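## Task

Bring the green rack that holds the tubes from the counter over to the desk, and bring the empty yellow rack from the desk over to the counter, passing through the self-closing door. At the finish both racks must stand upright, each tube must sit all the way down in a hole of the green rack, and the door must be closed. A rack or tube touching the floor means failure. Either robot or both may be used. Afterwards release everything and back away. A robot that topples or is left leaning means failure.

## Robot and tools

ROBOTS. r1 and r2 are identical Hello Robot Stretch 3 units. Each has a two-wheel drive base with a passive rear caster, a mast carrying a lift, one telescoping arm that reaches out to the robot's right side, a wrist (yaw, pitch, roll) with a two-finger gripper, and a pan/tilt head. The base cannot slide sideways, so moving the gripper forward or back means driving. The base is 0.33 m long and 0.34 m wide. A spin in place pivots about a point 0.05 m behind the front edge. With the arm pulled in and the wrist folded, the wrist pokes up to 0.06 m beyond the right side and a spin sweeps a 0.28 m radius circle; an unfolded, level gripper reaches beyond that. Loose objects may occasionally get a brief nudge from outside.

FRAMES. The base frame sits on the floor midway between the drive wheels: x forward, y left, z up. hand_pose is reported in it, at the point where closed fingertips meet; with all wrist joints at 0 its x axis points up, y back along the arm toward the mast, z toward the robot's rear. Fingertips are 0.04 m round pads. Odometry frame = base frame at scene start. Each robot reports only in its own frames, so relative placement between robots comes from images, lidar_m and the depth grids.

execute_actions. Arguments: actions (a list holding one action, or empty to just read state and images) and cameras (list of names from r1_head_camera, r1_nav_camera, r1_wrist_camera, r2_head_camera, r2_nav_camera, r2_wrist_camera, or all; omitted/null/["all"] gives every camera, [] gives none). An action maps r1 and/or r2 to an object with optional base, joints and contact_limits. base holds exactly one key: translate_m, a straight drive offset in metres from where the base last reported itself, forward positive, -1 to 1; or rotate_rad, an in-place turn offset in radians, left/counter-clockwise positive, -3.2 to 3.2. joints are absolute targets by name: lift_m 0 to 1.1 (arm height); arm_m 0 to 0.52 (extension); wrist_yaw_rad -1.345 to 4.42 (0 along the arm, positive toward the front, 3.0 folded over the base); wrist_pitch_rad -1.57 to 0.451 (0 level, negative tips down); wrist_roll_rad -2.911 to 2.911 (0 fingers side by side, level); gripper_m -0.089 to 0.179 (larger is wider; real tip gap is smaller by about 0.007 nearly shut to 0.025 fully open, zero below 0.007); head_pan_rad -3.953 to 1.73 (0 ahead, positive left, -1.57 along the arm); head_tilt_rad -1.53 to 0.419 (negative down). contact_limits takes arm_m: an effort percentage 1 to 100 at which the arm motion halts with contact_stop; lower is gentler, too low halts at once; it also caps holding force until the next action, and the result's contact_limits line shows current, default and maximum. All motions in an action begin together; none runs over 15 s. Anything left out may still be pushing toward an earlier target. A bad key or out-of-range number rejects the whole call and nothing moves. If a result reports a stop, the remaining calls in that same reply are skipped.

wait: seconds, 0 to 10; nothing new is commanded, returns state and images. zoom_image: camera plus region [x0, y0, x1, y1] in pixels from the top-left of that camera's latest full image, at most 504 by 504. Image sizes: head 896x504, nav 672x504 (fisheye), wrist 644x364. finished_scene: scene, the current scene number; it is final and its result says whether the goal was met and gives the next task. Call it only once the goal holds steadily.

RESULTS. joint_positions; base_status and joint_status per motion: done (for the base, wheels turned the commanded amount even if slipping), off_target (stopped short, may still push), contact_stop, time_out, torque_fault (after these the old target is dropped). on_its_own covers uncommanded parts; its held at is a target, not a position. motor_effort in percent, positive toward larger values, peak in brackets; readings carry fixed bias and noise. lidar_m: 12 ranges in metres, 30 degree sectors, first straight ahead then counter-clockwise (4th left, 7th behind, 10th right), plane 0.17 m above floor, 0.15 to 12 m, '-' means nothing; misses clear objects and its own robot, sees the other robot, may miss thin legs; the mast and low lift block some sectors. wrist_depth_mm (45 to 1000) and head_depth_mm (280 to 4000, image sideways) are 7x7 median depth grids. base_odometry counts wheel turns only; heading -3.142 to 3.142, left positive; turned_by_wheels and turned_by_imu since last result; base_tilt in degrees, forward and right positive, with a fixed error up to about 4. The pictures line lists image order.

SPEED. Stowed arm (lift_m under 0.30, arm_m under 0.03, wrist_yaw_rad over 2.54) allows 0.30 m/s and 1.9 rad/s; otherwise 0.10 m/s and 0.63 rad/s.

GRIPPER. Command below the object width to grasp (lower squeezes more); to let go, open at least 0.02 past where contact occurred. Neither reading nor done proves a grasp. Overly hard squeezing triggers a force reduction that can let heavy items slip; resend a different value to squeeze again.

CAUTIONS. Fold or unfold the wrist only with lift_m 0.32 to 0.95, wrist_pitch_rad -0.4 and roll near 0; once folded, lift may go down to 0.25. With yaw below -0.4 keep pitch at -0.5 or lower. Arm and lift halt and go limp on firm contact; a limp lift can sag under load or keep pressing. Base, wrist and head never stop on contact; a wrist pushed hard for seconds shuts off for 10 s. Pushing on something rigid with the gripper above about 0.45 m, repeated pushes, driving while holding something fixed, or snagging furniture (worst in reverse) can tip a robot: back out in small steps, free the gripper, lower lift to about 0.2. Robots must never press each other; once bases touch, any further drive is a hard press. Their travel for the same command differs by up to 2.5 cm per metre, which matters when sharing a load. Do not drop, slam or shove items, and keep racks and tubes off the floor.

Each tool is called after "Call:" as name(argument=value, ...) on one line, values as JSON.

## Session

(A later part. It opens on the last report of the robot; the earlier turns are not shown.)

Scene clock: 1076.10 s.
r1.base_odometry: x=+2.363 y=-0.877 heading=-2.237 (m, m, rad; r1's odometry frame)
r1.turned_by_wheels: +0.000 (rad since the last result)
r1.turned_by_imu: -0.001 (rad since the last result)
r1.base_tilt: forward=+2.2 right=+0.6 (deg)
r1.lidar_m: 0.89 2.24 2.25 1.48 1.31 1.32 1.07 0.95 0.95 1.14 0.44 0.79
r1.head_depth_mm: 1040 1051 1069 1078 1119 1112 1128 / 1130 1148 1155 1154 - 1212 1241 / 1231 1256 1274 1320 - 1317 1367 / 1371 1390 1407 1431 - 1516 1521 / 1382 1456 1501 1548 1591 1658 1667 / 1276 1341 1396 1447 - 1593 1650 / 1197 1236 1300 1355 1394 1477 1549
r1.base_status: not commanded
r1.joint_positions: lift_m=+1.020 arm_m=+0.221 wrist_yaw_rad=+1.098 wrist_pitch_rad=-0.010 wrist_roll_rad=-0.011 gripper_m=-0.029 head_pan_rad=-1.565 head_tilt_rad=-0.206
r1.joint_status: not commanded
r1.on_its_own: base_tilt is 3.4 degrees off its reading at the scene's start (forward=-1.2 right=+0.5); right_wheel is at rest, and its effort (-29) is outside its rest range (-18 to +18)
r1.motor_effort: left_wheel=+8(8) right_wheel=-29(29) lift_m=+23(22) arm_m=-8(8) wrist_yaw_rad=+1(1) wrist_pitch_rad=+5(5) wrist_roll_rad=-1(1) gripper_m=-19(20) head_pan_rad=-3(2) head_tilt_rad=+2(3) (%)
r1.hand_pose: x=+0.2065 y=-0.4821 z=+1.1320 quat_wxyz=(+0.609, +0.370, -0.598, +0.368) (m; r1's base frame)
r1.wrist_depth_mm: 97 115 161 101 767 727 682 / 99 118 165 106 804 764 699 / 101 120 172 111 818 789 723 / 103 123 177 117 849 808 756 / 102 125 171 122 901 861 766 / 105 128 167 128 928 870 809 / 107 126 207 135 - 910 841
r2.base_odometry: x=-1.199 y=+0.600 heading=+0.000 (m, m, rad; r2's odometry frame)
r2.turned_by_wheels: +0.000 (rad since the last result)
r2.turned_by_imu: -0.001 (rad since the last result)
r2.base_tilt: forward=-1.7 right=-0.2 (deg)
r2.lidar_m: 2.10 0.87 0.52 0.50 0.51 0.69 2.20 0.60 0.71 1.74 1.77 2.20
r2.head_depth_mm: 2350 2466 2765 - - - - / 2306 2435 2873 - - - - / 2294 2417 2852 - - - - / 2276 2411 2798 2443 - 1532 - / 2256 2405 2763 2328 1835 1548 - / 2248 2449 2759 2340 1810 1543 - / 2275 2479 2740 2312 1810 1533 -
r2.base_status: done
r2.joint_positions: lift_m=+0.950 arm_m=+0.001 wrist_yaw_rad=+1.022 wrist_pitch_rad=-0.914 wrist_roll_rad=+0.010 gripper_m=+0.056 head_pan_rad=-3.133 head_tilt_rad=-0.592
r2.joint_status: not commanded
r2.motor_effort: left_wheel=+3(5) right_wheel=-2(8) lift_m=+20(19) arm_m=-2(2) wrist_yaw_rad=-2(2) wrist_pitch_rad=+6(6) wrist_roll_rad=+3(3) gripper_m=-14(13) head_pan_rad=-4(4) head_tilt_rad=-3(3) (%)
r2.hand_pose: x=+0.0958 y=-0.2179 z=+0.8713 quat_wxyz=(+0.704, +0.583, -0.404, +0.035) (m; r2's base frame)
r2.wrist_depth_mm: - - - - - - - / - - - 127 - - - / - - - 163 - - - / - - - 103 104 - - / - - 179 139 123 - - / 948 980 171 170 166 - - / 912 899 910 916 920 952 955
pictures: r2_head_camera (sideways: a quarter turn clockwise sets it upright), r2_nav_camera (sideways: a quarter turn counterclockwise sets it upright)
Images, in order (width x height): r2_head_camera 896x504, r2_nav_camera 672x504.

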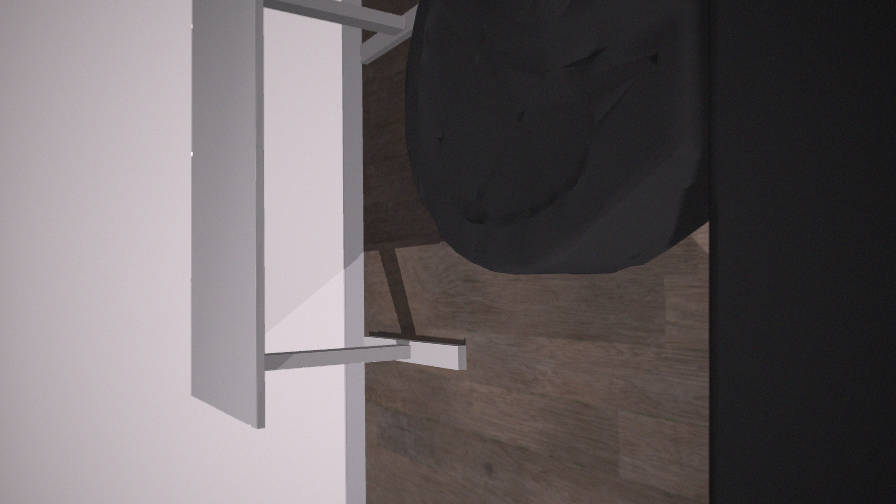

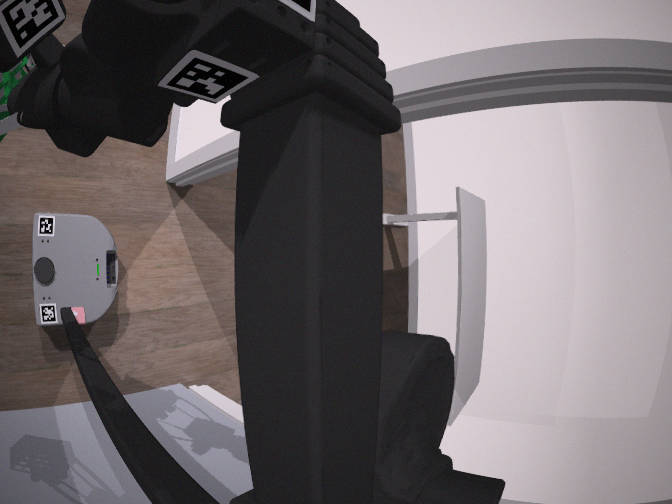

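Call:
execute_actions(actions=[{"r2":{"joints":{"wrist_yaw_rad":1.45}},"r1":{"base":{"translate_m":0.03}}}], cameras=[])

Call:
execute_actions(actions=[{"r2":{"base":{"translate_m":-0.45}}}], cameras=["r2_nav_camera","r2_wrist_camera"])

Scene clock: 1090.87 s.
r1.base_odometry: x=+2.345 y=-0.901 heading=-2.236 (m, m, rad; r1's odometry frame)
r1.turned_by_wheels: +0.001 (rad since the last result)
r1.turned_by_imu: +0.000 (rad since the last result)
r1.base_tilt: forward=+0.8 right=+0.5 (deg)
r1.lidar_m: 0.87 2.23 2.24 1.49 1.33 1.33 1.09 0.97 0.97 1.16 0.42 0.77
r1.head_depth_mm: 1029 1043 1060 1072 1121 1119 1143 / 1116 1139 1160 1153 - 1227 1254 / 1222 1241 1271 1330 - 1330 1389 / 1341 1377 1420 1444 - 1536 1543 / 1387 1450 1501 1554 1601 1694 1687 / 1290 1341 1395 1443 - 1596 1640 / 1206 1247 1287 1346 1390 1456 1527
r1.base_status: done
r1.joint_positions: lift_m=+1.020 arm_m=+0.221 wrist_yaw_rad=+1.098 wrist_pitch_rad=-0.033 wrist_roll_rad=-0.011 gripper_m=-0.029 head_pan_rad=-1.565 head_tilt_rad=-0.206
r1.joint_status: not commanded
r1.on_its_own: right_wheel is at rest, and its effort (-32) is outside its rest range (-18 to +18)
r1.motor_effort: left_wheel=+9(15) right_wheel=-32(32) lift_m=+23(23) arm_m=-8(8) wrist_yaw_rad=+1(2) wrist_pitch_rad=+18(18) wrist_roll_rad=-1(1) gripper_m=-19(19) head_pan_rad=-2(2) head_tilt_rad=+3(3) (%)
r1.hand_pose: x=+0.2059 y=-0.4818 z=+1.1262 quat_wxyz=(+0.613, +0.377, -0.593, +0.361) (m; r1's base frame)
r1.wrist_depth_mm: 98 116 163 101 760 743 686 / 99 118 166 106 808 742 700 / 101 121 172 111 829 779 732 / 102 123 177 117 859 813 752 / 102 125 171 122 919 844 792 / 104 128 166 128 959 865 788 / 106 129 206 136 - 899 831
r2.base_odometry: x=-1.199 y=+0.600 heading=+0.000 (m, m, rad; r2's odometry frame)
r2.turned_by_wheels: +0.000 (rad since the last result)
r2.turned_by_imu: -0.001 (rad since the last result)
r2.base_tilt: forward=-1.6 right=-0.1 (deg)
r2.lidar_m: 2.10 0.84 0.52 0.50 0.51 0.69 2.19 0.60 0.71 1.74 1.78 2.20
r2.head_depth_mm: 2317 2466 2756 - - - - / 2291 2449 2793 - - - - / 2298 2411 2823 - - - - / 2284 2433 2795 2459 - 1522 - / 2280 2384 2758 2332 1808 1549 - / 2296 2430 2772 2335 1814 1547 - / 2265 2471 2763 2326 1811 1531 -
r2.base_status: not commanded
r2.joint_positions: lift_m=+0.950 arm_m=+0.001 wrist_yaw_rad=+1.447 wrist_pitch_rad=-0.914 wrist_roll_rad=+0.010 gripper_m=+0.056 head_pan_rad=-3.133 head_tilt_rad=-0.592
r2.joint_status: all done
r2.motor_effort: left_wheel=+2(3) right_wheel=-2(2) lift_m=+19(19) arm_m=-2(2) wrist_yaw_rad=+4(5) wrist_pitch_rad=+6(6) wrist_roll_rad=+3(3) gripper_m=-13(13) head_pan_rad=-4(4) head_tilt_rad=-3(3) (%)
r2.hand_pose: x=+0.1150 y=-0.1632 z=+0.8713 quat_wxyz=(+0.681, +0.655, -0.272, +0.183) (m; r2's base frame)
r2.wrist_depth_mm: - - - - - - - / - - - 127 - - - / - - - 164 - - - / - - - 103 104 - - / - - 179 139 123 - - / 823 962 170 169 165 - - / 794 913 900 915 914 934 950
pictures: none
No camera images: the call's "cameras" was empty. Leave "cameras" out to get every camera's image.

Scene clock: 1096.33 s.
r1.base_odometry: x=+2.345 y=-0.901 heading=-2.236 (m, m, rad; r1's odometry frame)
r1.turned_by_wheels: +0.000 (rad since the last result)
r1.turned_by_imu: -0.001 (rad since the last result)
r1.base_tilt: forward=+0.7 right=+0.5 (deg)
r1.lidar_m: 1.55 2.23 2.23 1.49 1.33 1.33 1.09 0.97 0.97 1.16 0.43 1.20
r1.head_depth_mm: 1026 1038 1064 1076 1128 1117 1139 / 1110 1138 1157 1161 - 1229 1249 / 1218 1245 1272 1318 - 1333 1391 / 1339 1378 1405 1437 - 1551 1540 / 1386 1455 1503 1545 1598 1691 1697 / 1297 1345 1395 1440 - 1585 1631 / 1199 1250 1302 1347 1393 1454 1521
r1.base_status: not commanded
r1.joint_positions: lift_m=+1.020 arm_m=+0.221 wrist_yaw_rad=+1.098 wrist_pitch_rad=-0.033 wrist_roll_rad=-0.011 gripper_m=-0.029 head_pan_rad=-1.565 head_tilt_rad=-0.206
r1.joint_status: not commanded
r1.on_its_own: right_wheel is at rest, and its effort (-32) is outside its rest range (-18 to +18)
r1.motor_effort: left_wheel=+9(9) right_wheel=-32(32) lift_m=+23(22) arm_m=-8(8) wrist_yaw_rad=+1(2) wrist_pitch_rad=+19(18) wrist_roll_rad=-1(1) gripper_m=-19(19) head_pan_rad=-3(2) head_tilt_rad=+3(2) (%)
r1.hand_pose: x=+0.2059 y=-0.4818 z=+1.1262 quat_wxyz=(+0.613, +0.377, -0.593, +0.361) (m; r1's base frame)
r1.wrist_depth_mm: 98 116 162 101 757 742 688 / 99 118 167 106 782 755 704 / 101 121 171 111 826 798 732 / 101 123 175 117 877 814 748 / 103 125 171 122 913 845 768 / 104 128 166 129 946 887 804 / 106 129 205 136 - 922 835
r2.base_odometry: x=-1.649 y=+0.600 heading=+0.000 (m, m, rad; r2's odometry frame)
r2.turned_by_wheels: +0.000 (rad since the last result)
r2.turned_by_imu: -0.001 (rad since the last result)
r2.base_tilt: forward=-1.7 right=-0.1 (deg)
r2.lidar_m: 2.54 0.71 0.51 0.49 0.54 1.89 1.75 2.26 0.34 0.34 1.84 2.40
r2.head_depth_mm: 1930 2092 1810 - - - - / 1919 2087 1784 - - - - / 1917 2070 1776 - - - - / 1884 2077 1775 2458 - 1532 - / 1877 2035 1779 2342 1817 1538 - / 1888 2040 1746 2243 1833 1542 - / 1857 2041 2256 2322 1808 1528 -
r2.base_status: done
r2.joint_positions: lift_m=+0.950 arm_m=+0.001 wrist_yaw_rad=+1.447 wrist_pitch_rad=-0.914 wrist_roll_rad=+0.010 gripper_m=+0.056 head_pan_rad=-3.133 head_tilt_rad=-0.592
r2.joint_status: not commanded
r2.motor_effort: left_wheel=+2(4) right_wheel=-2(8) lift_m=+20(20) arm_m=-2(2) wrist_yaw_rad=+4(4) wrist_pitch_rad=+6(6) wrist_roll_rad=+3(3) gripper_m=-13(13) head_pan_rad=-3(4) head_tilt_rad=-3(3) (%)
r2.hand_pose: x=+0.1150 y=-0.1632 z=+0.8713 quat_wxyz=(+0.681, +0.655, -0.272, +0.183) (m; r2's base frame)
r2.wrist_depth_mm: - - - - - - - / - - - 127 - - - / 866 - - 163 - - - / 843 - - 103 104 - - / 847 - 180 139 123 - - / 822 982 171 170 166 - - / 795 905 913 926 930 948 896
pictures: r2_nav_camera (sideways: a quarter turn counterclockwise sets it upright), r2_wrist_camera
Images, in order (width x height): r2_nav_camera 672x504, r2_wrist_camera 644x364.

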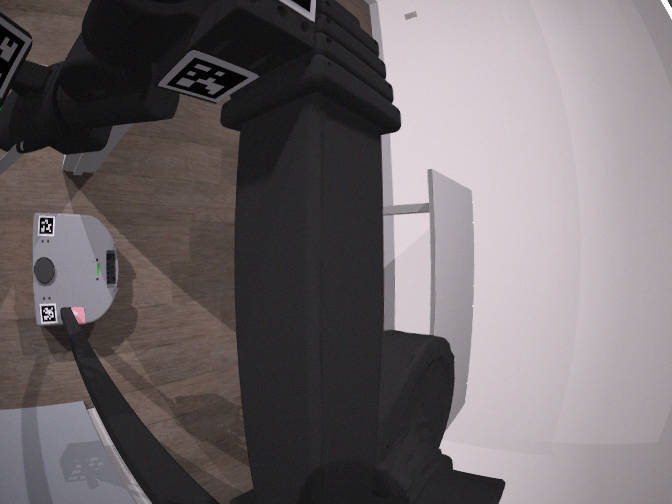

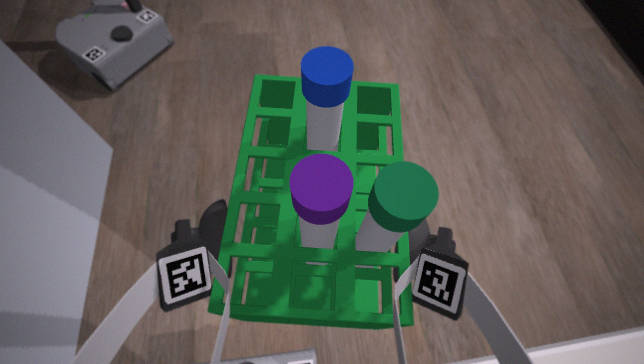

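Call:
execute_actions(actions=[{"r2":{"base":{"translate_m":-0.6}}}], cameras=["r2_nav_camera","r2_head_camera"])

Scene clock: 1109.40 s.
r1.base_odometry: x=+2.345 y=-0.901 heading=-2.236 (m, m, rad; r1's odometry frame)
r1.turned_by_wheels: +0.000 (rad since the last result)
r1.turned_by_imu: -0.001 (rad since the last result)
r1.base_tilt: forward=+0.8 right=+0.6 (deg)
r1.lidar_m: 1.55 2.22 2.23 1.49 1.33 1.33 1.09 0.97 0.97 1.16 0.43 1.49
r1.head_depth_mm: 1024 1044 1059 1072 1131 1125 1138 / 1117 1136 1158 1161 - 1223 1246 / 1225 1244 1274 1318 - 1325 1380 / 1344 1377 1406 1442 - 1534 1544 / 1394 1444 1510 1551 1607 1697 1709 / 1284 1344 1392 1448 - 1581 1635 / 1205 1246 1296 1350 1384 1466 1530
r1.base_status: not commanded
r1.joint_positions: lift_m=+1.020 arm_m=+0.221 wrist_yaw_rad=+1.098 wrist_pitch_rad=-0.033 wrist_roll_rad=-0.011 gripper_m=-0.029 head_pan_rad=-1.565 head_tilt_rad=-0.206
r1.joint_status: not commanded
r1.on_its_own: right_wheel is at rest, and its effort (-32) is outside its rest range (-18 to +18)
r1.motor_effort: left_wheel=+9(9) right_wheel=-32(32) lift_m=+23(23) arm_m=-8(8) wrist_yaw_rad=+1(2) wrist_pitch_rad=+19(18) wrist_roll_rad=-1(1) gripper_m=-19(20) head_pan_rad=-2(3) head_tilt_rad=+3(3) (%)
r1.hand_pose: x=+0.2059 y=-0.4818 z=+1.1262 quat_wxyz=(+0.613, +0.377, -0.593, +0.361) (m; r1's base frame)
r1.wrist_depth_mm: 98 116 163 101 767 730 701 / 99 118 167 106 801 760 698 / 101 120 172 111 832 776 719 / 101 123 176 116 867 818 757 / 103 125 171 122 912 853 774 / 104 128 165 128 949 879 806 / 106 129 206 135 - 907 824
r2.base_odometry: x=-2.249 y=+0.600 heading=+0.000 (m, m, rad; r2's odometry frame)
r2.turned_by_wheels: +0.000 (rad since the last result)
r2.turned_by_imu: -0.001 (rad since the last result)
r2.base_tilt: forward=-1.6 right=-0.3 (deg)
r2.lidar_m: 1.82 0.71 0.65 1.35 1.40 1.49 1.17 1.17 2.20 1.85 0.61 0.54
r2.head_depth_mm: 1382 1527 1479 - - - - / 1390 1521 1480 - - - - / 1372 1524 1469 - - - - / 1368 1502 1458 1113 - 1530 - / 1363 1500 1455 1077 1818 1547 - / 1358 1500 1454 1079 1662 1530 - / 1348 1473 1443 1033 1799 1538 -
r2.base_status: done
r2.joint_positions: lift_m=+0.950 arm_m=+0.001 wrist_yaw_rad=+1.447 wrist_pitch_rad=-0.914 wrist_roll_rad=+0.010 gripper_m=+0.056 head_pan_rad=-3.133 head_tilt_rad=-0.592
r2.joint_status: not commanded
r2.motor_effort: left_wheel=+3(4) right_wheel=-2(8) lift_m=+19(20) arm_m=-2(2) wrist_yaw_rad=+4(4) wrist_pitch_rad=+6(6) wrist_roll_rad=+3(3) gripper_m=-13(14) head_pan_rad=-4(4) head_tilt_rad=-2(3) (%)
r2.hand_pose: x=+0.1150 y=-0.1632 z=+0.8713 quat_wxyz=(+0.681, +0.655, -0.272, +0.183) (m; r2's base frame)
r2.wrist_depth_mm: 902 - - - 441 441 470 / 883 - - 127 508 540 584 / 859 - - 163 617 701 780 / 873 - - 103 104 - - / 895 - 179 138 123 - - / 971 968 171 170 166 - - / 900 893 925 905 919 928 955
pictures: r2_head_camera (sideways: a quarter turn clockwise sets it upright), r2_nav_camera (sideways: a quarter turn counterclockwise sets it upright)
Images, in order (width x height): r2_head_camera 896x504, r2_nav_camera 672x504.

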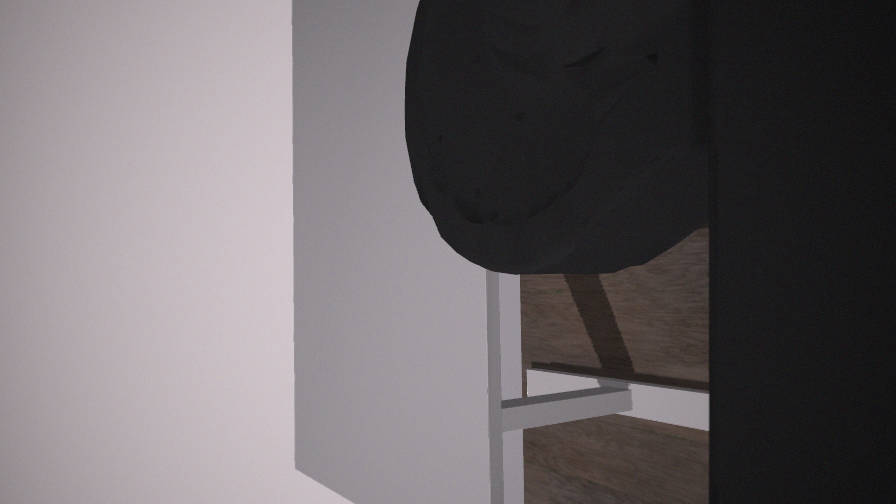

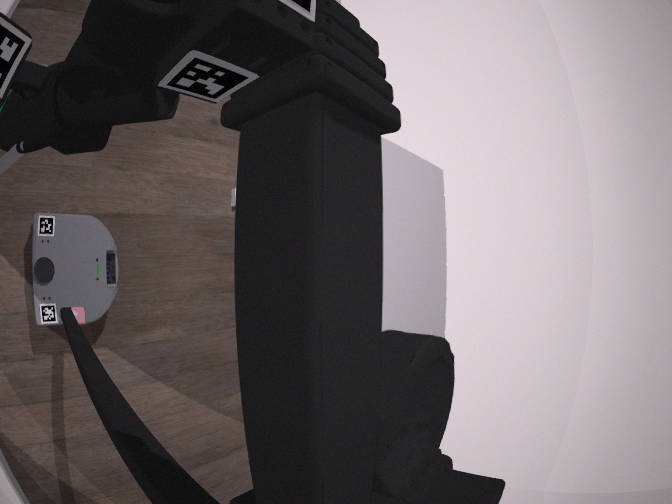

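Call:
execute_actions(actions=[{"r2":{"base":{"rotate_rad":-1.57},"joints":{"head_pan_rad":-1.57,"head_tilt_rad":-0.7}},"r1":{"joints":{"gripper_m":0.06}}}], cameras=["r2_nav_camera","r2_head_camera"])

Call:
execute_actions(actions=[{"r1":{"base":{"translate_m":-0.11},"joints":{"arm_m":0.10}},"r2":{"joints":{"wrist_yaw_rad":0.3}}}], cameras=["r1_nav_camera","r2_head_camera"])

Scene clock: 1128.80 s.
r1.base_odometry: x=+2.345 y=-0.901 heading=-2.237 (m, m, rad; r1's odometry frame)
r1.turned_by_wheels: -0.001 (rad since the last result)
r1.turned_by_imu: -0.017 (rad since the last result)
r1.base_tilt: forward=-1.2 right=+0.6 (deg)
r1.lidar_m: 1.52 2.18 2.18 1.49 1.32 1.32 1.08 0.95 0.95 1.14 0.44 1.51
r1.head_depth_mm: 965 983 1007 1029 1082 1078 1108 / 1043 1065 1097 1099 - 1175 1214 / 1136 1167 1204 1253 - 1287 1338 / 1251 1289 1321 1366 - 1487 1492 / 1391 1442 1491 1522 1525 1647 1655 / 1351 1399 1450 1496 - 1610 1667 / 1259 1302 1345 1389 1429 1492 1558
r1.base_status: not commanded
r1.joint_positions: lift_m=+1.020 arm_m=+0.220 wrist_yaw_rad=+1.116 wrist_pitch_rad=-0.020 wrist_roll_rad=-0.011 gripper_m=+0.060 head_pan_rad=-1.565 head_tilt_rad=-0.206
r1.joint_status: all done
r1.motor_effort: left_wheel=+3(67) right_wheel=-4(47) lift_m=+23(23) arm_m=-1(8) wrist_yaw_rad=-12(13) wrist_pitch_rad=+11(18) wrist_roll_rad=-1(1) gripper_m=-4(78) head_pan_rad=-2(2) head_tilt_rad=+3(3) (%)
r1.hand_pose: x=+0.2083 y=-0.4774 z=+1.1295 quat_wxyz=(+0.607, +0.378, -0.592, +0.370) (m; r1's base frame)
r1.wrist_depth_mm: 141 171 203 400 804 786 718 / 142 174 209 411 854 790 735 / 143 177 213 430 862 825 765 / 148 179 218 443 888 844 782 / 150 182 197 463 927 896 809 / 158 177 232 475 - 899 832 / 170 179 243 496 - 924 872
r2.base_odometry: x=-2.249 y=+0.600 heading=-1.570 (m, m, rad; r2's odometry frame)
r2.turned_by_wheels: -1.570 (rad since the last result)
r2.turned_by_imu: -1.563 (rad since the last result)
r2.base_tilt: forward=-1.6 right=-0.2 (deg)
r2.lidar_m: 1.77 0.60 0.54 1.83 0.71 0.65 1.36 1.39 1.49 1.17 1.18 2.21
r2.head_depth_mm: 1407 1532 1192 2009 - - 1185 / 1390 1521 1179 1934 - - 1129 / 1385 1513 1184 1920 - - - / 1372 1503 1179 1868 1714 1425 - / 1378 1493 1170 1851 1654 1390 - / 1363 1493 1164 1428 1599 1423 - / 1359 1486 1166 1852 1634 1434 -
r2.base_status: done
r2.joint_positions: lift_m=+0.950 arm_m=+0.001 wrist_yaw_rad=+1.447 wrist_pitch_rad=-0.914 wrist_roll_rad=+0.010 gripper_m=+0.056 head_pan_rad=-1.577 head_tilt_rad=-0.691
r2.joint_status: all done
r2.motor_effort: left_wheel=+3(7) right_wheel=-3(8) lift_m=+20(19) arm_m=-2(2) wrist_yaw_rad=+3(3) wrist_pitch_rad=+6(6) wrist_roll_rad=+3(3) gripper_m=-14(14) head_pan_rad=+4(49) head_tilt_rad=-3(11) (%)
r2.hand_pose: x=+0.1150 y=-0.1632 z=+0.8713 quat_wxyz=(+0.681, +0.655, -0.272, +0.183) (m; r2's base frame)
r2.wrist_depth_mm: 830 - - - - - - / 805 - - 126 - - - / 781 - - 163 - - - / 756 - - 103 104 - - / 767 - 179 139 123 - - / 952 958 171 170 166 - - / 913 892 919 904 931 936 950
pictures: r2_head_camera (sideways: a quarter turn clockwise sets it upright), r2_nav_camera (sideways: a quarter turn counterclockwise sets it upright)
Images, in order (width x height): r2_head_camera 896x504, r2_nav_camera 672x504.

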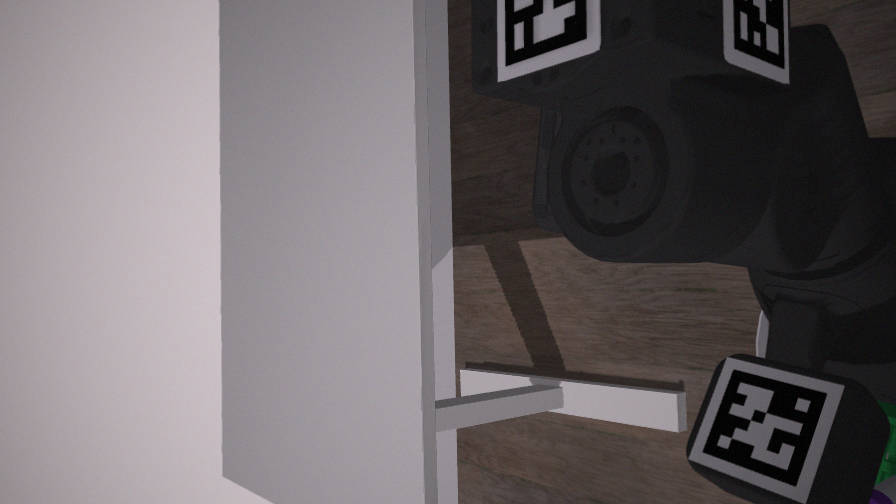

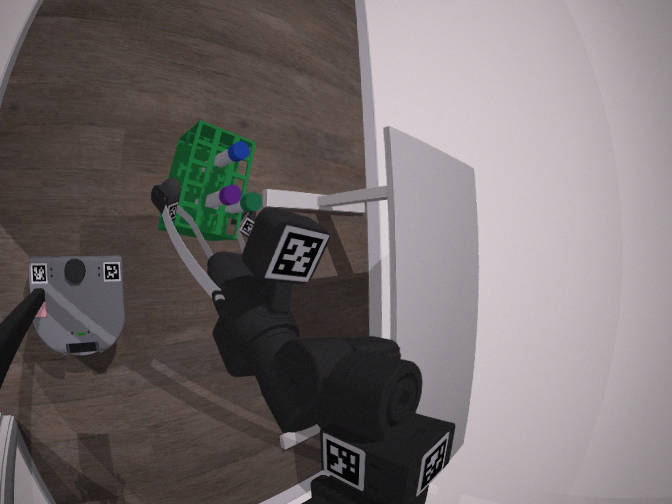

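Scene clock: 1130.97 s.
r1.base_odometry: x=+2.413 y=-0.814 heading=-2.237 (m, m, rad; r1's odometry frame)
r1.turned_by_wheels: +0.000 (rad since the last result)
r1.turned_by_imu: +0.000 (rad since the last result)
r1.base_tilt: forward=-1.2 right=+0.6 (deg)
r1.lidar_m: 1.62 2.26 2.27 1.40 1.24 1.24 0.99 0.87 0.87 1.04 1.23 0.68
r1.head_depth_mm: 884 901 919 938 - - 1002 / 959 974 1001 1022 - - 1107 / 1044 1067 1097 1120 1140 - - / 1147 1179 1213 1255 1303 - - / 1275 1312 1354 1400 1435 1473 - / 1393 1440 1490 1549 - - - / 1337 1375 1420 1481 1507 - 1592
r1.base_status: done
r1.joint_positions: lift_m=+1.020 arm_m=+0.100 wrist_yaw_rad=+1.102 wrist_pitch_rad=-0.020 wrist_roll_rad=-0.011 gripper_m=+0.060 head_pan_rad=-1.565 head_tilt_rad=-0.206
r1.joint_status: all done
r1.motor_effort: left_wheel=+0(5) right_wheel=+0(12) lift_m=+23(22) arm_m=-4(2) wrist_yaw_rad=-2(13) wrist_pitch_rad=+11(11) wrist_roll_rad=-1(1) gripper_m=+0(4) head_pan_rad=-1(2) head_tilt_rad=+3(3) (%)
r1.hand_pose: x=+0.2067 y=-0.3608 z=+1.1295 quat_wxyz=(+0.610, +0.374, -0.595, +0.366) (m; r1's base frame)
r1.wrist_depth_mm: - 475 597 781 954 900 851 / - 481 621 807 - 925 857 / - 497 639 820 - 951 906 / - 505 651 871 - - 918 / - 522 631 870 - - 940 / - 545 727 924 - - 980 / - 571 709 963 - - -
r2.base_odometry: x=-2.249 y=+0.600 heading=-1.570 (m, m, rad; r2's odometry frame)
r2.turned_by_wheels: +0.000 (rad since the last result)
r2.turned_by_imu: +0.000 (rad since the last result)
r2.base_tilt: forward=-1.6 right=-0.3 (deg)
r2.lidar_m: 1.77 0.60 0.54 1.05 0.70 0.66 1.36 1.40 1.49 1.17 1.18 2.21
r2.head_depth_mm: 1409 1531 1185 2000 - - - / 1385 1522 1184 1923 - - - / 1385 1527 1177 1934 1775 - - / 1385 1505 1174 1854 1780 - - / 1377 1500 1167 1852 1741 428 1148 / 1366 1486 1171 1436 1592 1410 1195 / 1358 1495 1167 1838 1640 1383 1198
r2.base_status: not commanded
r2.joint_positions: lift_m=+0.950 arm_m=+0.001 wrist_yaw_rad=+0.303 wrist_pitch_rad=-0.914 wrist_roll_rad=+0.010 gripper_m=+0.056 head_pan_rad=-1.577 head_tilt_rad=-0.691
r2.joint_status: all done
r2.motor_effort: left_wheel=+3(3) right_wheel=-3(3) lift_m=+20(19) arm_m=-2(2) wrist_yaw_rad=-3(3) wrist_pitch_rad=+6(6) wrist_roll_rad=+3(3) gripper_m=-14(13) head_pan_rad=+5(4) head_tilt_rad=-3(4) (%)
r2.hand_pose: x=+0.0195 y=-0.2773 z=+0.8713 quat_wxyz=(+0.672, +0.403, -0.583, -0.215) (m; r2's base frame)
r2.wrist_depth_mm: - - - - - - - / - - - 130 - - - / - - - 163 - - - / - - - 103 104 - - / - - 179 139 123 - - / 975 963 171 170 166 - - / 904 917 898 914 923 951 949
pictures: r1_nav_camera (sideways: a quarter turn counterclockwise sets it upright), r2_head_camera (sideways: a quarter turn clockwise sets it upright)
Images, in order (width x height): r1_nav_camera 672x504, r2_head_camera 896x504.

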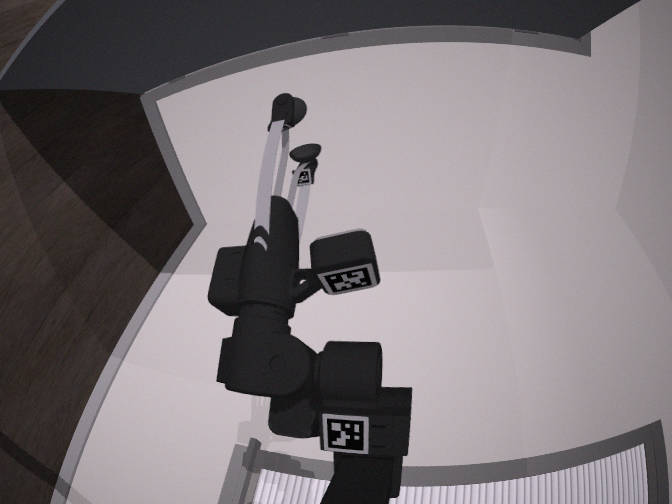

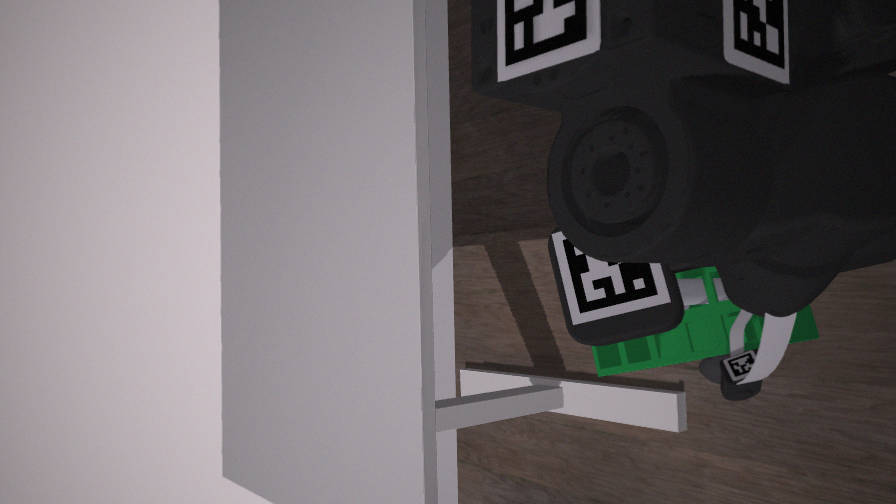

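Call:
execute_actions(actions=[{"r2":{"base":{"rotate_rad":1.57}},"r1":{"joints":{"arm_m":0.0,"wrist_pitch_rad":-0.4,"lift_m":0.9}}}], cameras=[])

Call:
execute_actions(actions=[{"r2":{"base":{"translate_m":-0.3}}}], cameras=[])

Call:
execute_actions(actions=[{"r2":{"base":{"rotate_rad":-1.57}}}], cameras=[])

Call:
execute_actions(actions=[{"r2":{"joints":{"arm_m":0.35}}}], cameras=["r2_head_camera","r2_wrist_camera","r2_nav_camera"])

Scene clock: 1152.53 s.
r1.base_odometry: x=+2.413 y=-0.814 heading=-2.237 (m, m, rad; r1's odometry frame)
r1.turned_by_wheels: +0.000 (rad since the last result)
r1.turned_by_imu: -0.001 (rad since the last result)
r1.base_tilt: forward=-1.0 right=+0.7 (deg)
r1.lidar_m: 1.61 2.26 2.27 1.41 1.24 1.24 0.99 0.87 0.88 1.04 1.36 1.38
r1.head_depth_mm: 880 897 920 938 963 985 1012 / 957 977 998 1026 1051 1083 1109 / 1037 1067 1093 1131 1157 1194 1226 / 1146 1177 1215 1250 1286 1325 1369 / 1270 1314 1352 1399 1446 1502 1560 / 1404 1447 1498 1552 1619 1688 1693 / 1333 1378 1427 1479 1530 1590 1626
r1.base_status: not commanded
r1.joint_positions: lift_m=+0.900 arm_m=+0.000 wrist_yaw_rad=+1.102 wrist_pitch_rad=-0.412 wrist_roll_rad=-0.011 gripper_m=+0.060 head_pan_rad=-1.565 head_tilt_rad=-0.206
r1.joint_status: all done
r1.motor_effort: left_wheel=+0(1) right_wheel=+0(0) lift_m=+18(21) arm_m=-4(3) wrist_yaw_rad=-2(2) wrist_pitch_rad=+7(9) wrist_roll_rad=-1(1) gripper_m=-1(0) head_pan_rad=-2(2) head_tilt_rad=+3(3) (%)
r1.hand_pose: x=+0.1794 y=-0.2471 z=+0.9141 quat_wxyz=(+0.669, +0.484, -0.510, +0.241) (m; r1's base frame)
r1.wrist_depth_mm: - - - - - 953 888 / - - - - - - 931 / - - - - - - - / - - - - - - - / - - - - - - - / - - - - - - - / - - - - - - -
r2.base_odometry: x=-2.249 y=+0.600 heading=+0.000 (m, m, rad; r2's odometry frame)
r2.turned_by_wheels: +1.570 (rad since the last result)
r2.turned_by_imu: +1.560 (rad since the last result)
r2.base_tilt: forward=-1.7 right=-0.3 (deg)
r2.lidar_m: 0.49 0.50 0.65 1.36 1.39 1.48 1.17 1.17 2.19 1.85 0.61 0.52
r2.head_depth_mm: 2135 2403 2596 2154 - - - / 2115 2353 2581 2066 - - - / 2080 2364 2570 2071 1787 - - / 2062 2361 2544 2036 1777 - - / 2089 2321 2510 2054 1738 428 1153 / 2066 2275 2446 2016 1654 1408 1200 / 1644 1629 1591 1566 1517 1357 1186
r2.base_status: done
r2.joint_positions: lift_m=+0.950 arm_m=+0.001 wrist_yaw_rad=+0.303 wrist_pitch_rad=-0.914 wrist_roll_rad=+0.010 gripper_m=+0.056 head_pan_rad=-1.577 head_tilt_rad=-0.691
r2.joint_status: not commanded
r2.motor_effort: left_wheel=-3(7) right_wheel=+3(7) lift_m=+20(19) arm_m=-2(2) wrist_yaw_rad=-3(3) wrist_pitch_rad=+6(6) wrist_roll_rad=+3(3) gripper_m=-13(13) head_pan_rad=+4(4) head_tilt_rad=-4(3) (%)
r2.hand_pose: x=+0.0194 y=-0.2773 z=+0.8713 quat_wxyz=(+0.672, +0.403, -0.583, -0.215) (m; r2's base frame)
r2.wrist_depth_mm: 401 538 832 - - - - / 417 563 825 127 - - - / 432 607 863 164 - - - / 506 632 833 103 104 - - / 580 733 179 138 123 - - / 598 780 170 170 166 - - / 624 913 917 915 920 919 943
pictures: none
No camera images: the call's "cameras" was empty. Leave "cameras" out to get every camera's image.

Scene clock: 1156.50 s.
r1.base_odometry: x=+2.413 y=-0.814 heading=-2.237 (m, m, rad; r1's odometry frame)
r1.turned_by_wheels: +0.000 (rad since the last result)
r1.turned_by_imu: -0.001 (rad since the last result)
r1.base_tilt: forward=-1.1 right=+0.6 (deg)
r1.lidar_m: 1.61 2.26 2.26 1.40 1.24 1.24 0.99 0.87 0.87 1.04 1.36 1.37
r1.head_depth_mm: 882 900 920 945 964 986 1010 / 953 979 1001 1029 1046 1084 1105 / 1035 1070 1094 1124 1158 1182 1229 / 1148 1175 1215 1251 1287 1326 1375 / 1273 1315 1354 1398 1452 1497 1544 / 1397 1445 1500 1552 1618 1676 1702 / 1337 1379 1428 1478 1535 1595 1621
r1.base_status: not commanded
r1.joint_positions: lift_m=+0.900 arm_m=+0.000 wrist_yaw_rad=+1.102 wrist_pitch_rad=-0.412 wrist_roll_rad=-0.011 gripper_m=+0.060 head_pan_rad=-1.565 head_tilt_rad=-0.206
r1.joint_status: not commanded
r1.motor_effort: left_wheel=+0(0) right_wheel=+0(0) lift_m=+18(18) arm_m=-4(4) wrist_yaw_rad=-2(1) wrist_pitch_rad=+6(7) wrist_roll_rad=-1(1) gripper_m=+0(0) head_pan_rad=-2(2) head_tilt_rad=+3(3) (%)
r1.hand_pose: x=+0.1794 y=-0.2471 z=+0.9141 quat_wxyz=(+0.669, +0.484, -0.510, +0.241) (m; r1's base frame)
r1.wrist_depth_mm: - - - - - 947 877 / - - - - - - 935 / - - - - - - - / - - - - - - - / - - - - - - - / - - - - - - - / - - - - - - -
r2.base_odometry: x=-2.549 y=+0.601 heading=+0.000 (m, m, rad; r2's odometry frame)
r2.turned_by_wheels: +0.000 (rad since the last result)
r2.turned_by_imu: -0.001 (rad since the last result)
r2.base_tilt: forward=-1.7 right=+0.0 (deg)
r2.lidar_m: 0.79 0.81 0.97 1.34 1.26 1.27 1.30 0.89 1.79 2.40 1.05 0.79
r2.head_depth_mm: 2145 2399 2581 2158 - - - / 2130 2402 2573 2050 - - - / 2108 2374 2562 2066 1779 - - / 2099 2336 2550 2054 1769 - - / 2070 2321 2548 2023 1744 428 1149 / 2061 2315 2529 2019 1651 1404 1192 / 2040 2282 2473 2028 1648 1380 1191
r2.base_status: done
r2.joint_positions: lift_m=+0.950 arm_m=+0.001 wrist_yaw_rad=+0.303 wrist_pitch_rad=-0.914 wrist_roll_rad=+0.010 gripper_m=+0.056 head_pan_rad=-1.577 head_tilt_rad=-0.691
r2.joint_status: not commanded
r2.motor_effort: left_wheel=-2(9) right_wheel=+3(4) lift_m=+20(19) arm_m=-2(2) wrist_yaw_rad=-3(3) wrist_pitch_rad=+6(6) wrist_roll_rad=+3(3) gripper_m=-13(13) head_pan_rad=+4(4) head_tilt_rad=-3(4) (%)
r2.hand_pose: x=+0.0194 y=-0.2773 z=+0.8713 quat_wxyz=(+0.672, +0.403, -0.583, -0.215) (m; r2's base frame)
r2.wrist_depth_mm: 692 922 - - - - - / 704 981 - 130 - - - / 751 - - 164 - - - / 786 - - 103 104 - - / 916 - 179 139 123 - - / 955 - 170 169 166 - - / 900 901 928 922 930 934 943
pictures: none
No camera images: the call's "cameras" was empty. Leave "cameras" out to get every camera's image.

Scene clock: 1159.93 s.
r1.base_odometry: x=+2.413 y=-0.814 heading=-2.237 (m, m, rad; r1's odometry frame)
r1.turned_by_wheels: +0.000 (rad since the last result)
r1.turned_by_imu: +0.000 (rad since the last result)
r1.base_tilt: forward=-1.1 right=+0.5 (deg)
r1.lidar_m: 1.61 2.26 2.27 1.41 1.24 1.24 0.99 0.87 0.88 1.04 1.36 1.38
r1.head_depth_mm: 880 900 918 940 960 989 1009 / 955 978 1002 1024 1050 1084 1105 / 1037 1069 1094 1127 1159 1194 1223 / 1143 1180 1208 1245 1290 1328 1374 / 1271 1306 1356 1394 1452 1495 1544 / 1397 1444 1496 1565 1614 1677 1695 / 1332 1374 1413 1478 1532 1585 1636
r1.base_status: not commanded
r1.joint_positions: lift_m=+0.900 arm_m=+0.000 wrist_yaw_rad=+1.102 wrist_pitch_rad=-0.412 wrist_roll_rad=-0.011 gripper_m=+0.060 head_pan_rad=-1.565 head_tilt_rad=-0.206
r1.joint_status: not commanded
r1.motor_effort: left_wheel=+0(0) right_wheel=+0(0) lift_m=+18(18) arm_m=-4(4) wrist_yaw_rad=-2(2) wrist_pitch_rad=+7(7) wrist_roll_rad=-1(1) gripper_m=+0(1) head_pan_rad=-2(3) head_tilt_rad=+2(3) (%)
r1.hand_pose: x=+0.1794 y=-0.2471 z=+0.9141 quat_wxyz=(+0.669, +0.484, -0.510, +0.241) (m; r1's base frame)
r1.wrist_depth_mm: - - - - - 964 889 / - - - - - - 940 / - - - - - - - / - - - - - - - / - - - - - - - / - - - - - - - / - - - - - - -
r2.base_odometry: x=-2.549 y=+0.601 heading=-1.570 (m, m, rad; r2's odometry frame)
r2.turned_by_wheels: -1.570 (rad since the last result)
r2.turned_by_imu: -1.563 (rad since the last result)
r2.base_tilt: forward=-1.6 right=-0.2 (deg)
r2.lidar_m: 2.40 1.04 0.79 0.79 0.81 0.98 1.35 1.26 1.28 1.30 0.88 1.81
r2.head_depth_mm: 1138 1273 1193 942 - - - / 1130 1266 1187 909 - - - / 1125 1261 1188 906 784 - - / 1117 1253 1175 901 782 - - / 1109 1241 1173 898 769 428 1149 / 1107 1239 1170 896 768 1379 1193 / 1100 1228 1161 893 766 1380 1183
r2.base_status: done
r2.joint_positions: lift_m=+0.950 arm_m=+0.001 wrist_yaw_rad=+0.303 wrist_pitch_rad=-0.914 wrist_roll_rad=+0.010 gripper_m=+0.056 head_pan_rad=-1.577 head_tilt_rad=-0.691
r2.joint_status: not commanded
r2.motor_effort: left_wheel=+3(8) right_wheel=-3(7) lift_m=+19(19) arm_m=-2(2) wrist_yaw_rad=-3(3) wrist_pitch_rad=+6(6) wrist_roll_rad=+3(3) gripper_m=-13(13) head_pan_rad=+4(4) head_tilt_rad=-4(4) (%)
r2.hand_pose: x=+0.0194 y=-0.2773 z=+0.8713 quat_wxyz=(+0.672, +0.403, -0.583, -0.215) (m; r2's base frame)
r2.wrist_depth_mm: - 450 452 464 470 476 484 / - - 430 128 423 429 437 / - - - 163 400 396 395 / - - - 103 104 - - / - - 179 139 123 - - / 945 989 170 170 166 - - / 907 913 908 913 927 946 957
pictures: none
No camera images: the call's "cameras" was empty. Leave "cameras" out to get every camera's image.

Scene clock: 1163.70 s.
r1.base_odometry: x=+2.413 y=-0.814 heading=-2.237 (m, m, rad; r1's odometry frame)
r1.turned_by_wheels: +0.000 (rad since the last result)
r1.turned_by_imu: +0.000 (rad since the last result)
r1.base_tilt: forward=-1.1 right=+0.6 (deg)
r1.lidar_m: 1.61 2.26 2.26 1.41 1.24 1.25 0.99 0.87 0.87 1.04 1.36 1.37
r1.head_depth_mm: 882 902 918 942 963 984 1012 / 957 982 1001 1025 1050 1076 1106 / 1042 1067 1094 1131 1160 1191 1218 / 1143 1180 1213 1254 1286 1323 1368 / 1267 1312 1350 1402 1452 1510 1546 / 1394 1448 1507 1566 1618 1684 1704 / 1337 1384 1430 1472 1518 1585 1623
r1.base_status: not commanded
r1.joint_positions: lift_m=+0.900 arm_m=+0.000 wrist_yaw_rad=+1.102 wrist_pitch_rad=-0.412 wrist_roll_rad=-0.011 gripper_m=+0.060 head_pan_rad=-1.565 head_tilt_rad=-0.206
r1.joint_status: not commanded
r1.motor_effort: left_wheel=+0(0) right_wheel=+0(0) lift_m=+18(18) arm_m=-4(4) wrist_yaw_rad=-2(2) wrist_pitch_rad=+7(7) wrist_roll_rad=-1(1) gripper_m=-1(0) head_pan_rad=-3(3) head_tilt_rad=+3(3) (%)
r1.hand_pose: x=+0.1794 y=-0.2471 z=+0.9141 quat_wxyz=(+0.669, +0.484, -0.510, +0.241) (m; r1's base frame)
r1.wrist_depth_mm: - - - - - 938 881 / - - - - - - 971 / - - - - - - - / - - - - - - - / - - - - - - - / - - - - - - - / - - - - - - -
r2.base_odometry: x=-2.549 y=+0.601 heading=-1.570 (m, m, rad; r2's odometry frame)
r2.turned_by_wheels: +0.000 (rad since the last result)
r2.turned_by_imu: -0.001 (rad since the last result)
r2.base_tilt: forward=-1.6 right=-0.2 (deg)
r2.lidar_m: 2.40 1.04 0.79 0.79 0.81 0.98 1.35 1.26 1.28 1.30 0.89 1.81
r2.head_depth_mm: 1136 1251 - 877 1165 1391 1202 / 1136 1203 1135 906 798 1393 1200 / 1125 - 1108 901 773 1397 1201 / 1118 1206 - 820 770 1391 1197 / 1109 1243 1176 827 768 1390 1201 / 1106 1240 1172 894 766 1352 1196 / 1101 1225 1170 896 765 1377 1184
r2.base_status: not commanded
r2.joint_positions: lift_m=+0.950 arm_m=+0.350 wrist_yaw_rad=+0.301 wrist_pitch_rad=-0.914 wrist_roll_rad=+0.010 gripper_m=+0.056 head_pan_rad=-1.577 head_tilt_rad=-0.691
r2.joint_status: all done
r2.motor_effort: left_wheel=+3(3) right_wheel=-3(3) lift_m=+19(19) arm_m=+1(3) wrist_yaw_rad=-2(3) wrist_pitch_rad=+6(6) wrist_roll_rad=+3(3) gripper_m=-13(13) head_pan_rad=+5(4) head_tilt_rad=-4(4) (%)
r2.hand_pose: x=+0.0192 y=-0.6260 z=+0.8713 quat_wxyz=(+0.672, +0.403, -0.583, -0.215) (m; r2's base frame)
r2.wrist_depth_mm: - 446 455 461 464 476 485 / 407 401 408 127 421 426 433 / 365 369 368 163 376 389 392 / 335 340 332 103 104 356 359 / 312 315 179 139 123 330 330 / 292 296 170 170 165 307 308 / 277 276 276 277 279 286 287
pictures: r2_head_camera (sideways: a quarter turn clockwise sets it upright), r2_nav_camera (sideways: a quarter turn counterclockwise sets it upright), r2_wrist_camera
Images, in order (width x height): r2_head_camera 896x504, r2_nav_camera 672x504, r2_wrist_camera 644x364.

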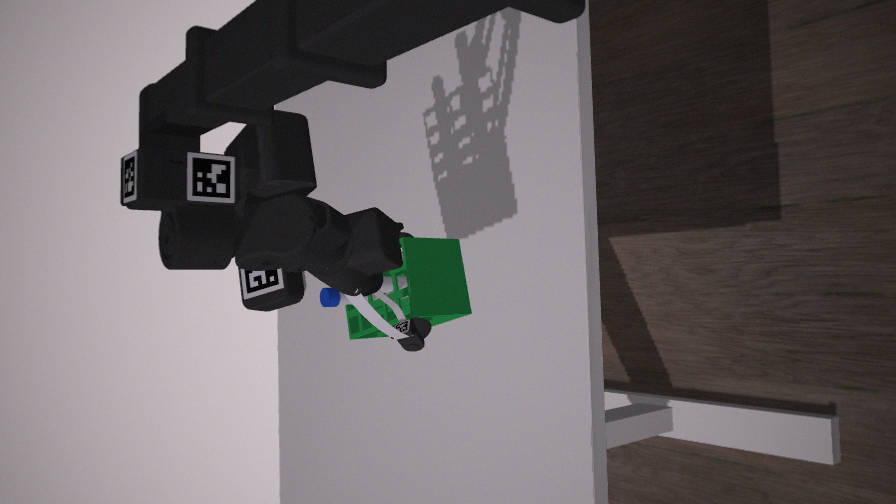

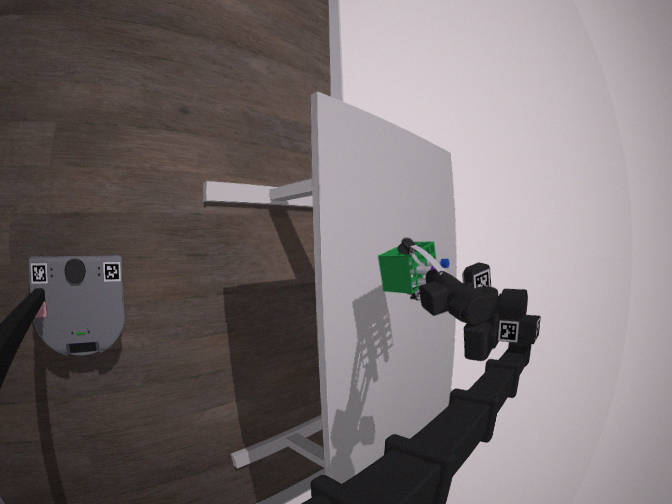

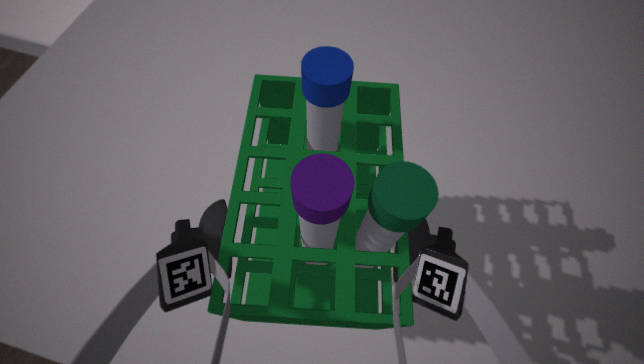

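Call:
execute_actions(actions=[{"r2":{"joints":{"arm_m":0.40,"lift_m":0.87}}}], cameras=["r2_head_camera"])

Scene clock: 1173.80 s.
r1.base_odometry: x=+2.413 y=-0.814 heading=-2.237 (m, m, rad; r1's odometry frame)
r1.turned_by_wheels: +0.000 (rad since the last result)
r1.turned_by_imu: -0.001 (rad since the last result)
r1.base_tilt: forward=-1.2 right=+0.4 (deg)
r1.lidar_m: 1.61 2.26 2.27 1.40 1.24 1.25 0.99 0.87 0.87 1.04 1.36 1.38
r1.head_depth_mm: 880 897 920 941 966 983 1012 / 955 975 997 1025 1051 1080 1103 / 1043 1067 1097 1128 1156 1193 1227 / 1145 1176 1211 1248 1285 1324 1367 / 1271 1315 1363 1400 1440 1511 1553 / 1405 1438 1489 1553 1618 1671 1690 / 1327 1385 1422 1477 1537 1571 1618
r1.base_status: not commanded
r1.joint_positions: lift_m=+0.900 arm_m=+0.000 wrist_yaw_rad=+1.102 wrist_pitch_rad=-0.412 wrist_roll_rad=-0.011 gripper_m=+0.060 head_pan_rad=-1.565 head_tilt_rad=-0.206
r1.joint_status: not commanded
r1.motor_effort: left_wheel=+0(0) right_wheel=+0(0) lift_m=+18(18) arm_m=-4(4) wrist_yaw_rad=-2(2) wrist_pitch_rad=+7(6) wrist_roll_rad=-1(1) gripper_m=+0(1) head_pan_rad=-2(2) head_tilt_rad=+3(3) (%)
r1.hand_pose: x=+0.1794 y=-0.2471 z=+0.9141 quat_wxyz=(+0.669, +0.484, -0.510, +0.241) (m; r1's base frame)
r1.wrist_depth_mm: - - - - - 953 870 / - - - - - - 946 / - - - - - - - / - - - - - - - / - - - - - - - / - - - - - - - / - - - - - - -
r2.base_odometry: x=-2.549 y=+0.601 heading=-1.570 (m, m, rad; r2's odometry frame)
r2.turned_by_wheels: +0.000 (rad since the last result)
r2.turned_by_imu: -0.001 (rad since the last result)
r2.base_tilt: forward=-1.5 right=-0.2 (deg)
r2.lidar_m: 2.40 1.04 0.79 0.79 0.81 0.98 1.35 1.27 1.28 1.31 0.89 1.81
r2.head_depth_mm: 1137 1269 1190 - - 1344 1207 / 1121 1265 - 891 796 1391 1206 / 1122 1238 - 903 776 1393 1204 / 1120 1246 - 817 770 1391 1200 / 1111 1245 1172 837 770 1388 1199 / 1110 1234 1160 894 767 1353 1195 / 1101 1233 1157 892 767 1384 1184
r2.base_status: not commanded
r2.joint_positions: lift_m=+0.870 arm_m=+0.400 wrist_yaw_rad=+0.301 wrist_pitch_rad=-0.914 wrist_roll_rad=+0.010 gripper_m=+0.056 head_pan_rad=-1.577 head_tilt_rad=-0.691
r2.joint_status: all done
r2.motor_effort: left_wheel=+3(3) right_wheel=-3(3) lift_m=+19(21) arm_m=+1(2) wrist_yaw_rad=-1(1) wrist_pitch_rad=+6(6) wrist_roll_rad=+3(3) gripper_m=-14(14) head_pan_rad=+4(4) head_tilt_rad=-4(4) (%)
r2.hand_pose: x=+0.0192 y=-0.6760 z=+0.7912 quat_wxyz=(+0.672, +0.403, -0.583, -0.216) (m; r2's base frame)
r2.wrist_depth_mm: 328 332 334 342 345 352 358 / 297 298 303 127 312 317 322 / 272 275 274 163 279 288 292 / 251 252 247 103 104 264 268 / 233 235 179 139 123 246 248 / 217 221 171 169 165 227 229 / 204 205 205 205 208 212 213
pictures: r2_head_camera (sideways: a quarter turn clockwise sets it upright)
Images, in order (width x height): r2_head_camera 896x504.

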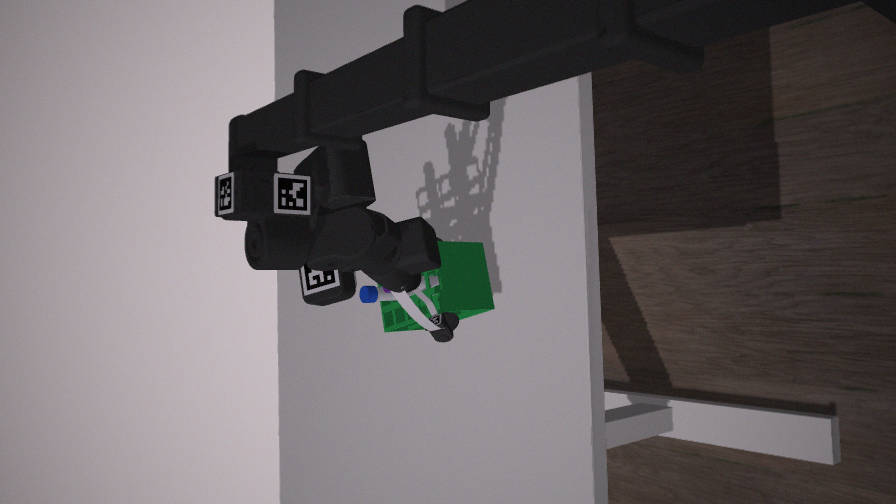

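Call:
execute_actions(actions=[{"r2":{"joints":{"lift_m":0.845}}}], cameras=["r2_head_camera","r2_wrist_camera"])

Scene clock: 1191.93 s.
r1.base_odometry: x=+2.413 y=-0.814 heading=-2.237 (m, m, rad; r1's odometry frame)
r1.turned_by_wheels: +0.000 (rad since the last result)
r1.turned_by_imu: -0.001 (rad since the last result)
r1.base_tilt: forward=-1.3 right=+0.6 (deg)
r1.lidar_m: 1.61 2.26 2.26 1.41 1.24 1.24 0.99 0.87 0.88 1.04 1.36 1.38
r1.head_depth_mm: 879 902 919 940 963 989 1013 / 958 975 998 1028 1047 1079 1104 / 1043 1067 1095 1125 1158 1196 1225 / 1141 1178 1214 1252 1287 1328 1366 / 1269 1300 1357 1409 1439 1512 1546 / 1399 1453 1500 1547 1615 1677 1706 / 1327 1381 1422 1473 1521 1586 1616
r1.base_status: not commanded
r1.joint_positions: lift_m=+0.900 arm_m=+0.000 wrist_yaw_rad=+1.102 wrist_pitch_rad=-0.412 wrist_roll_rad=-0.011 gripper_m=+0.060 head_pan_rad=-1.565 head_tilt_rad=-0.206
r1.joint_status: not commanded
r1.motor_effort: left_wheel=+0(0) right_wheel=+0(0) lift_m=+18(18) arm_m=-4(4) wrist_yaw_rad=-1(2) wrist_pitch_rad=+7(7) wrist_roll_rad=-1(1) gripper_m=+0(0) head_pan_rad=-1(3) head_tilt_rad=+3(3) (%)
r1.hand_pose: x=+0.1794 y=-0.2471 z=+0.9141 quat_wxyz=(+0.669, +0.484, -0.510, +0.241) (m; r1's base frame)
r1.wrist_depth_mm: - - - - - 953 881 / - - - - - - 943 / - - - - - - - / - - - - - - - / - - - - - - - / - - - - - - - / - - - - - - -
r2.base_odometry: x=-2.549 y=+0.601 heading=-1.570 (m, m, rad; r2's odometry frame)
r2.turned_by_wheels: +0.000 (rad since the last result)
r2.turned_by_imu: -0.001 (rad since the last result)
r2.base_tilt: forward=-1.6 right=-0.3 (deg)
r2.lidar_m: 2.40 1.03 0.79 0.79 0.81 0.98 1.35 1.26 1.28 1.31 0.88 1.80
r2.head_depth_mm: 1137 1276 1190 971 - - 1183 / 1126 1262 1304 - 1534 1396 1202 / 1123 1259 - 901 774 1393 1198 / 1117 1244 - 817 774 1382 1201 / 1116 1247 1173 840 772 1379 1195 / 1111 1232 1167 892 770 1353 1187 / 1100 1227 1166 892 766 1385 1186
r2.base_status: not commanded
r2.joint_positions: lift_m=+0.847 arm_m=+0.400 wrist_yaw_rad=+0.301 wrist_pitch_rad=-0.889 wrist_roll_rad=+0.011 gripper_m=+0.056 head_pan_rad=-1.577 head_tilt_rad=-0.691
r2.joint_status: lift_m contact_stop (moved -0.023 of -0.025)
r2.on_its_own: lift_m is slack since a contact_stop, until your next command for it
r2.motor_effort: left_wheel=+2(3) right_wheel=+0(3) lift_m=+21(21) arm_m=+1(1) wrist_yaw_rad=-1(1) wrist_pitch_rad=-5(9) wrist_roll_rad=+2(3) gripper_m=-13(13) head_pan_rad=+4(4) head_tilt_rad=-4(3) (%)
r2.hand_pose: x=+0.0208 y=-0.6812 z=+0.7716 quat_wxyz=(+0.674, +0.395, -0.589, -0.207) (m; r2's base frame)
r2.wrist_depth_mm: 312 315 322 325 331 335 339 / 282 283 286 132 295 298 304 / 255 257 256 165 263 269 273 / 233 235 233 104 104 245 249 / 214 217 181 139 132 226 229 / 199 203 170 169 165 210 211 / 186 188 188 186 190 195 196
pictures: r2_head_camera (sideways: a quarter turn clockwise sets it upright), r2_wrist_camera
Images, in order (width x height): r2_head_camera 896x504, r2_wrist_camera 644x364.

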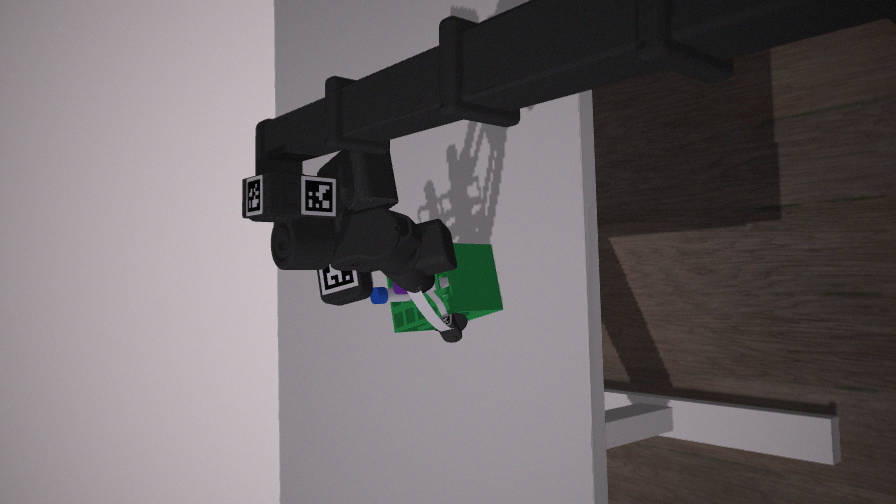

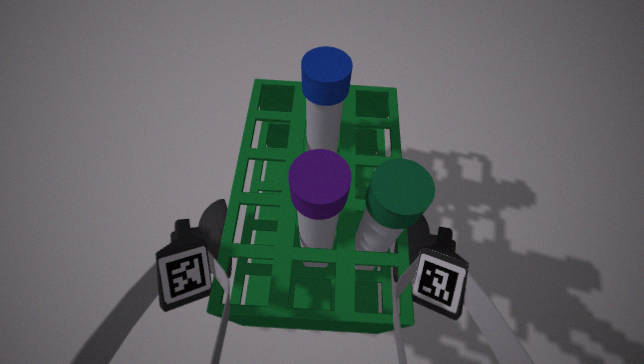

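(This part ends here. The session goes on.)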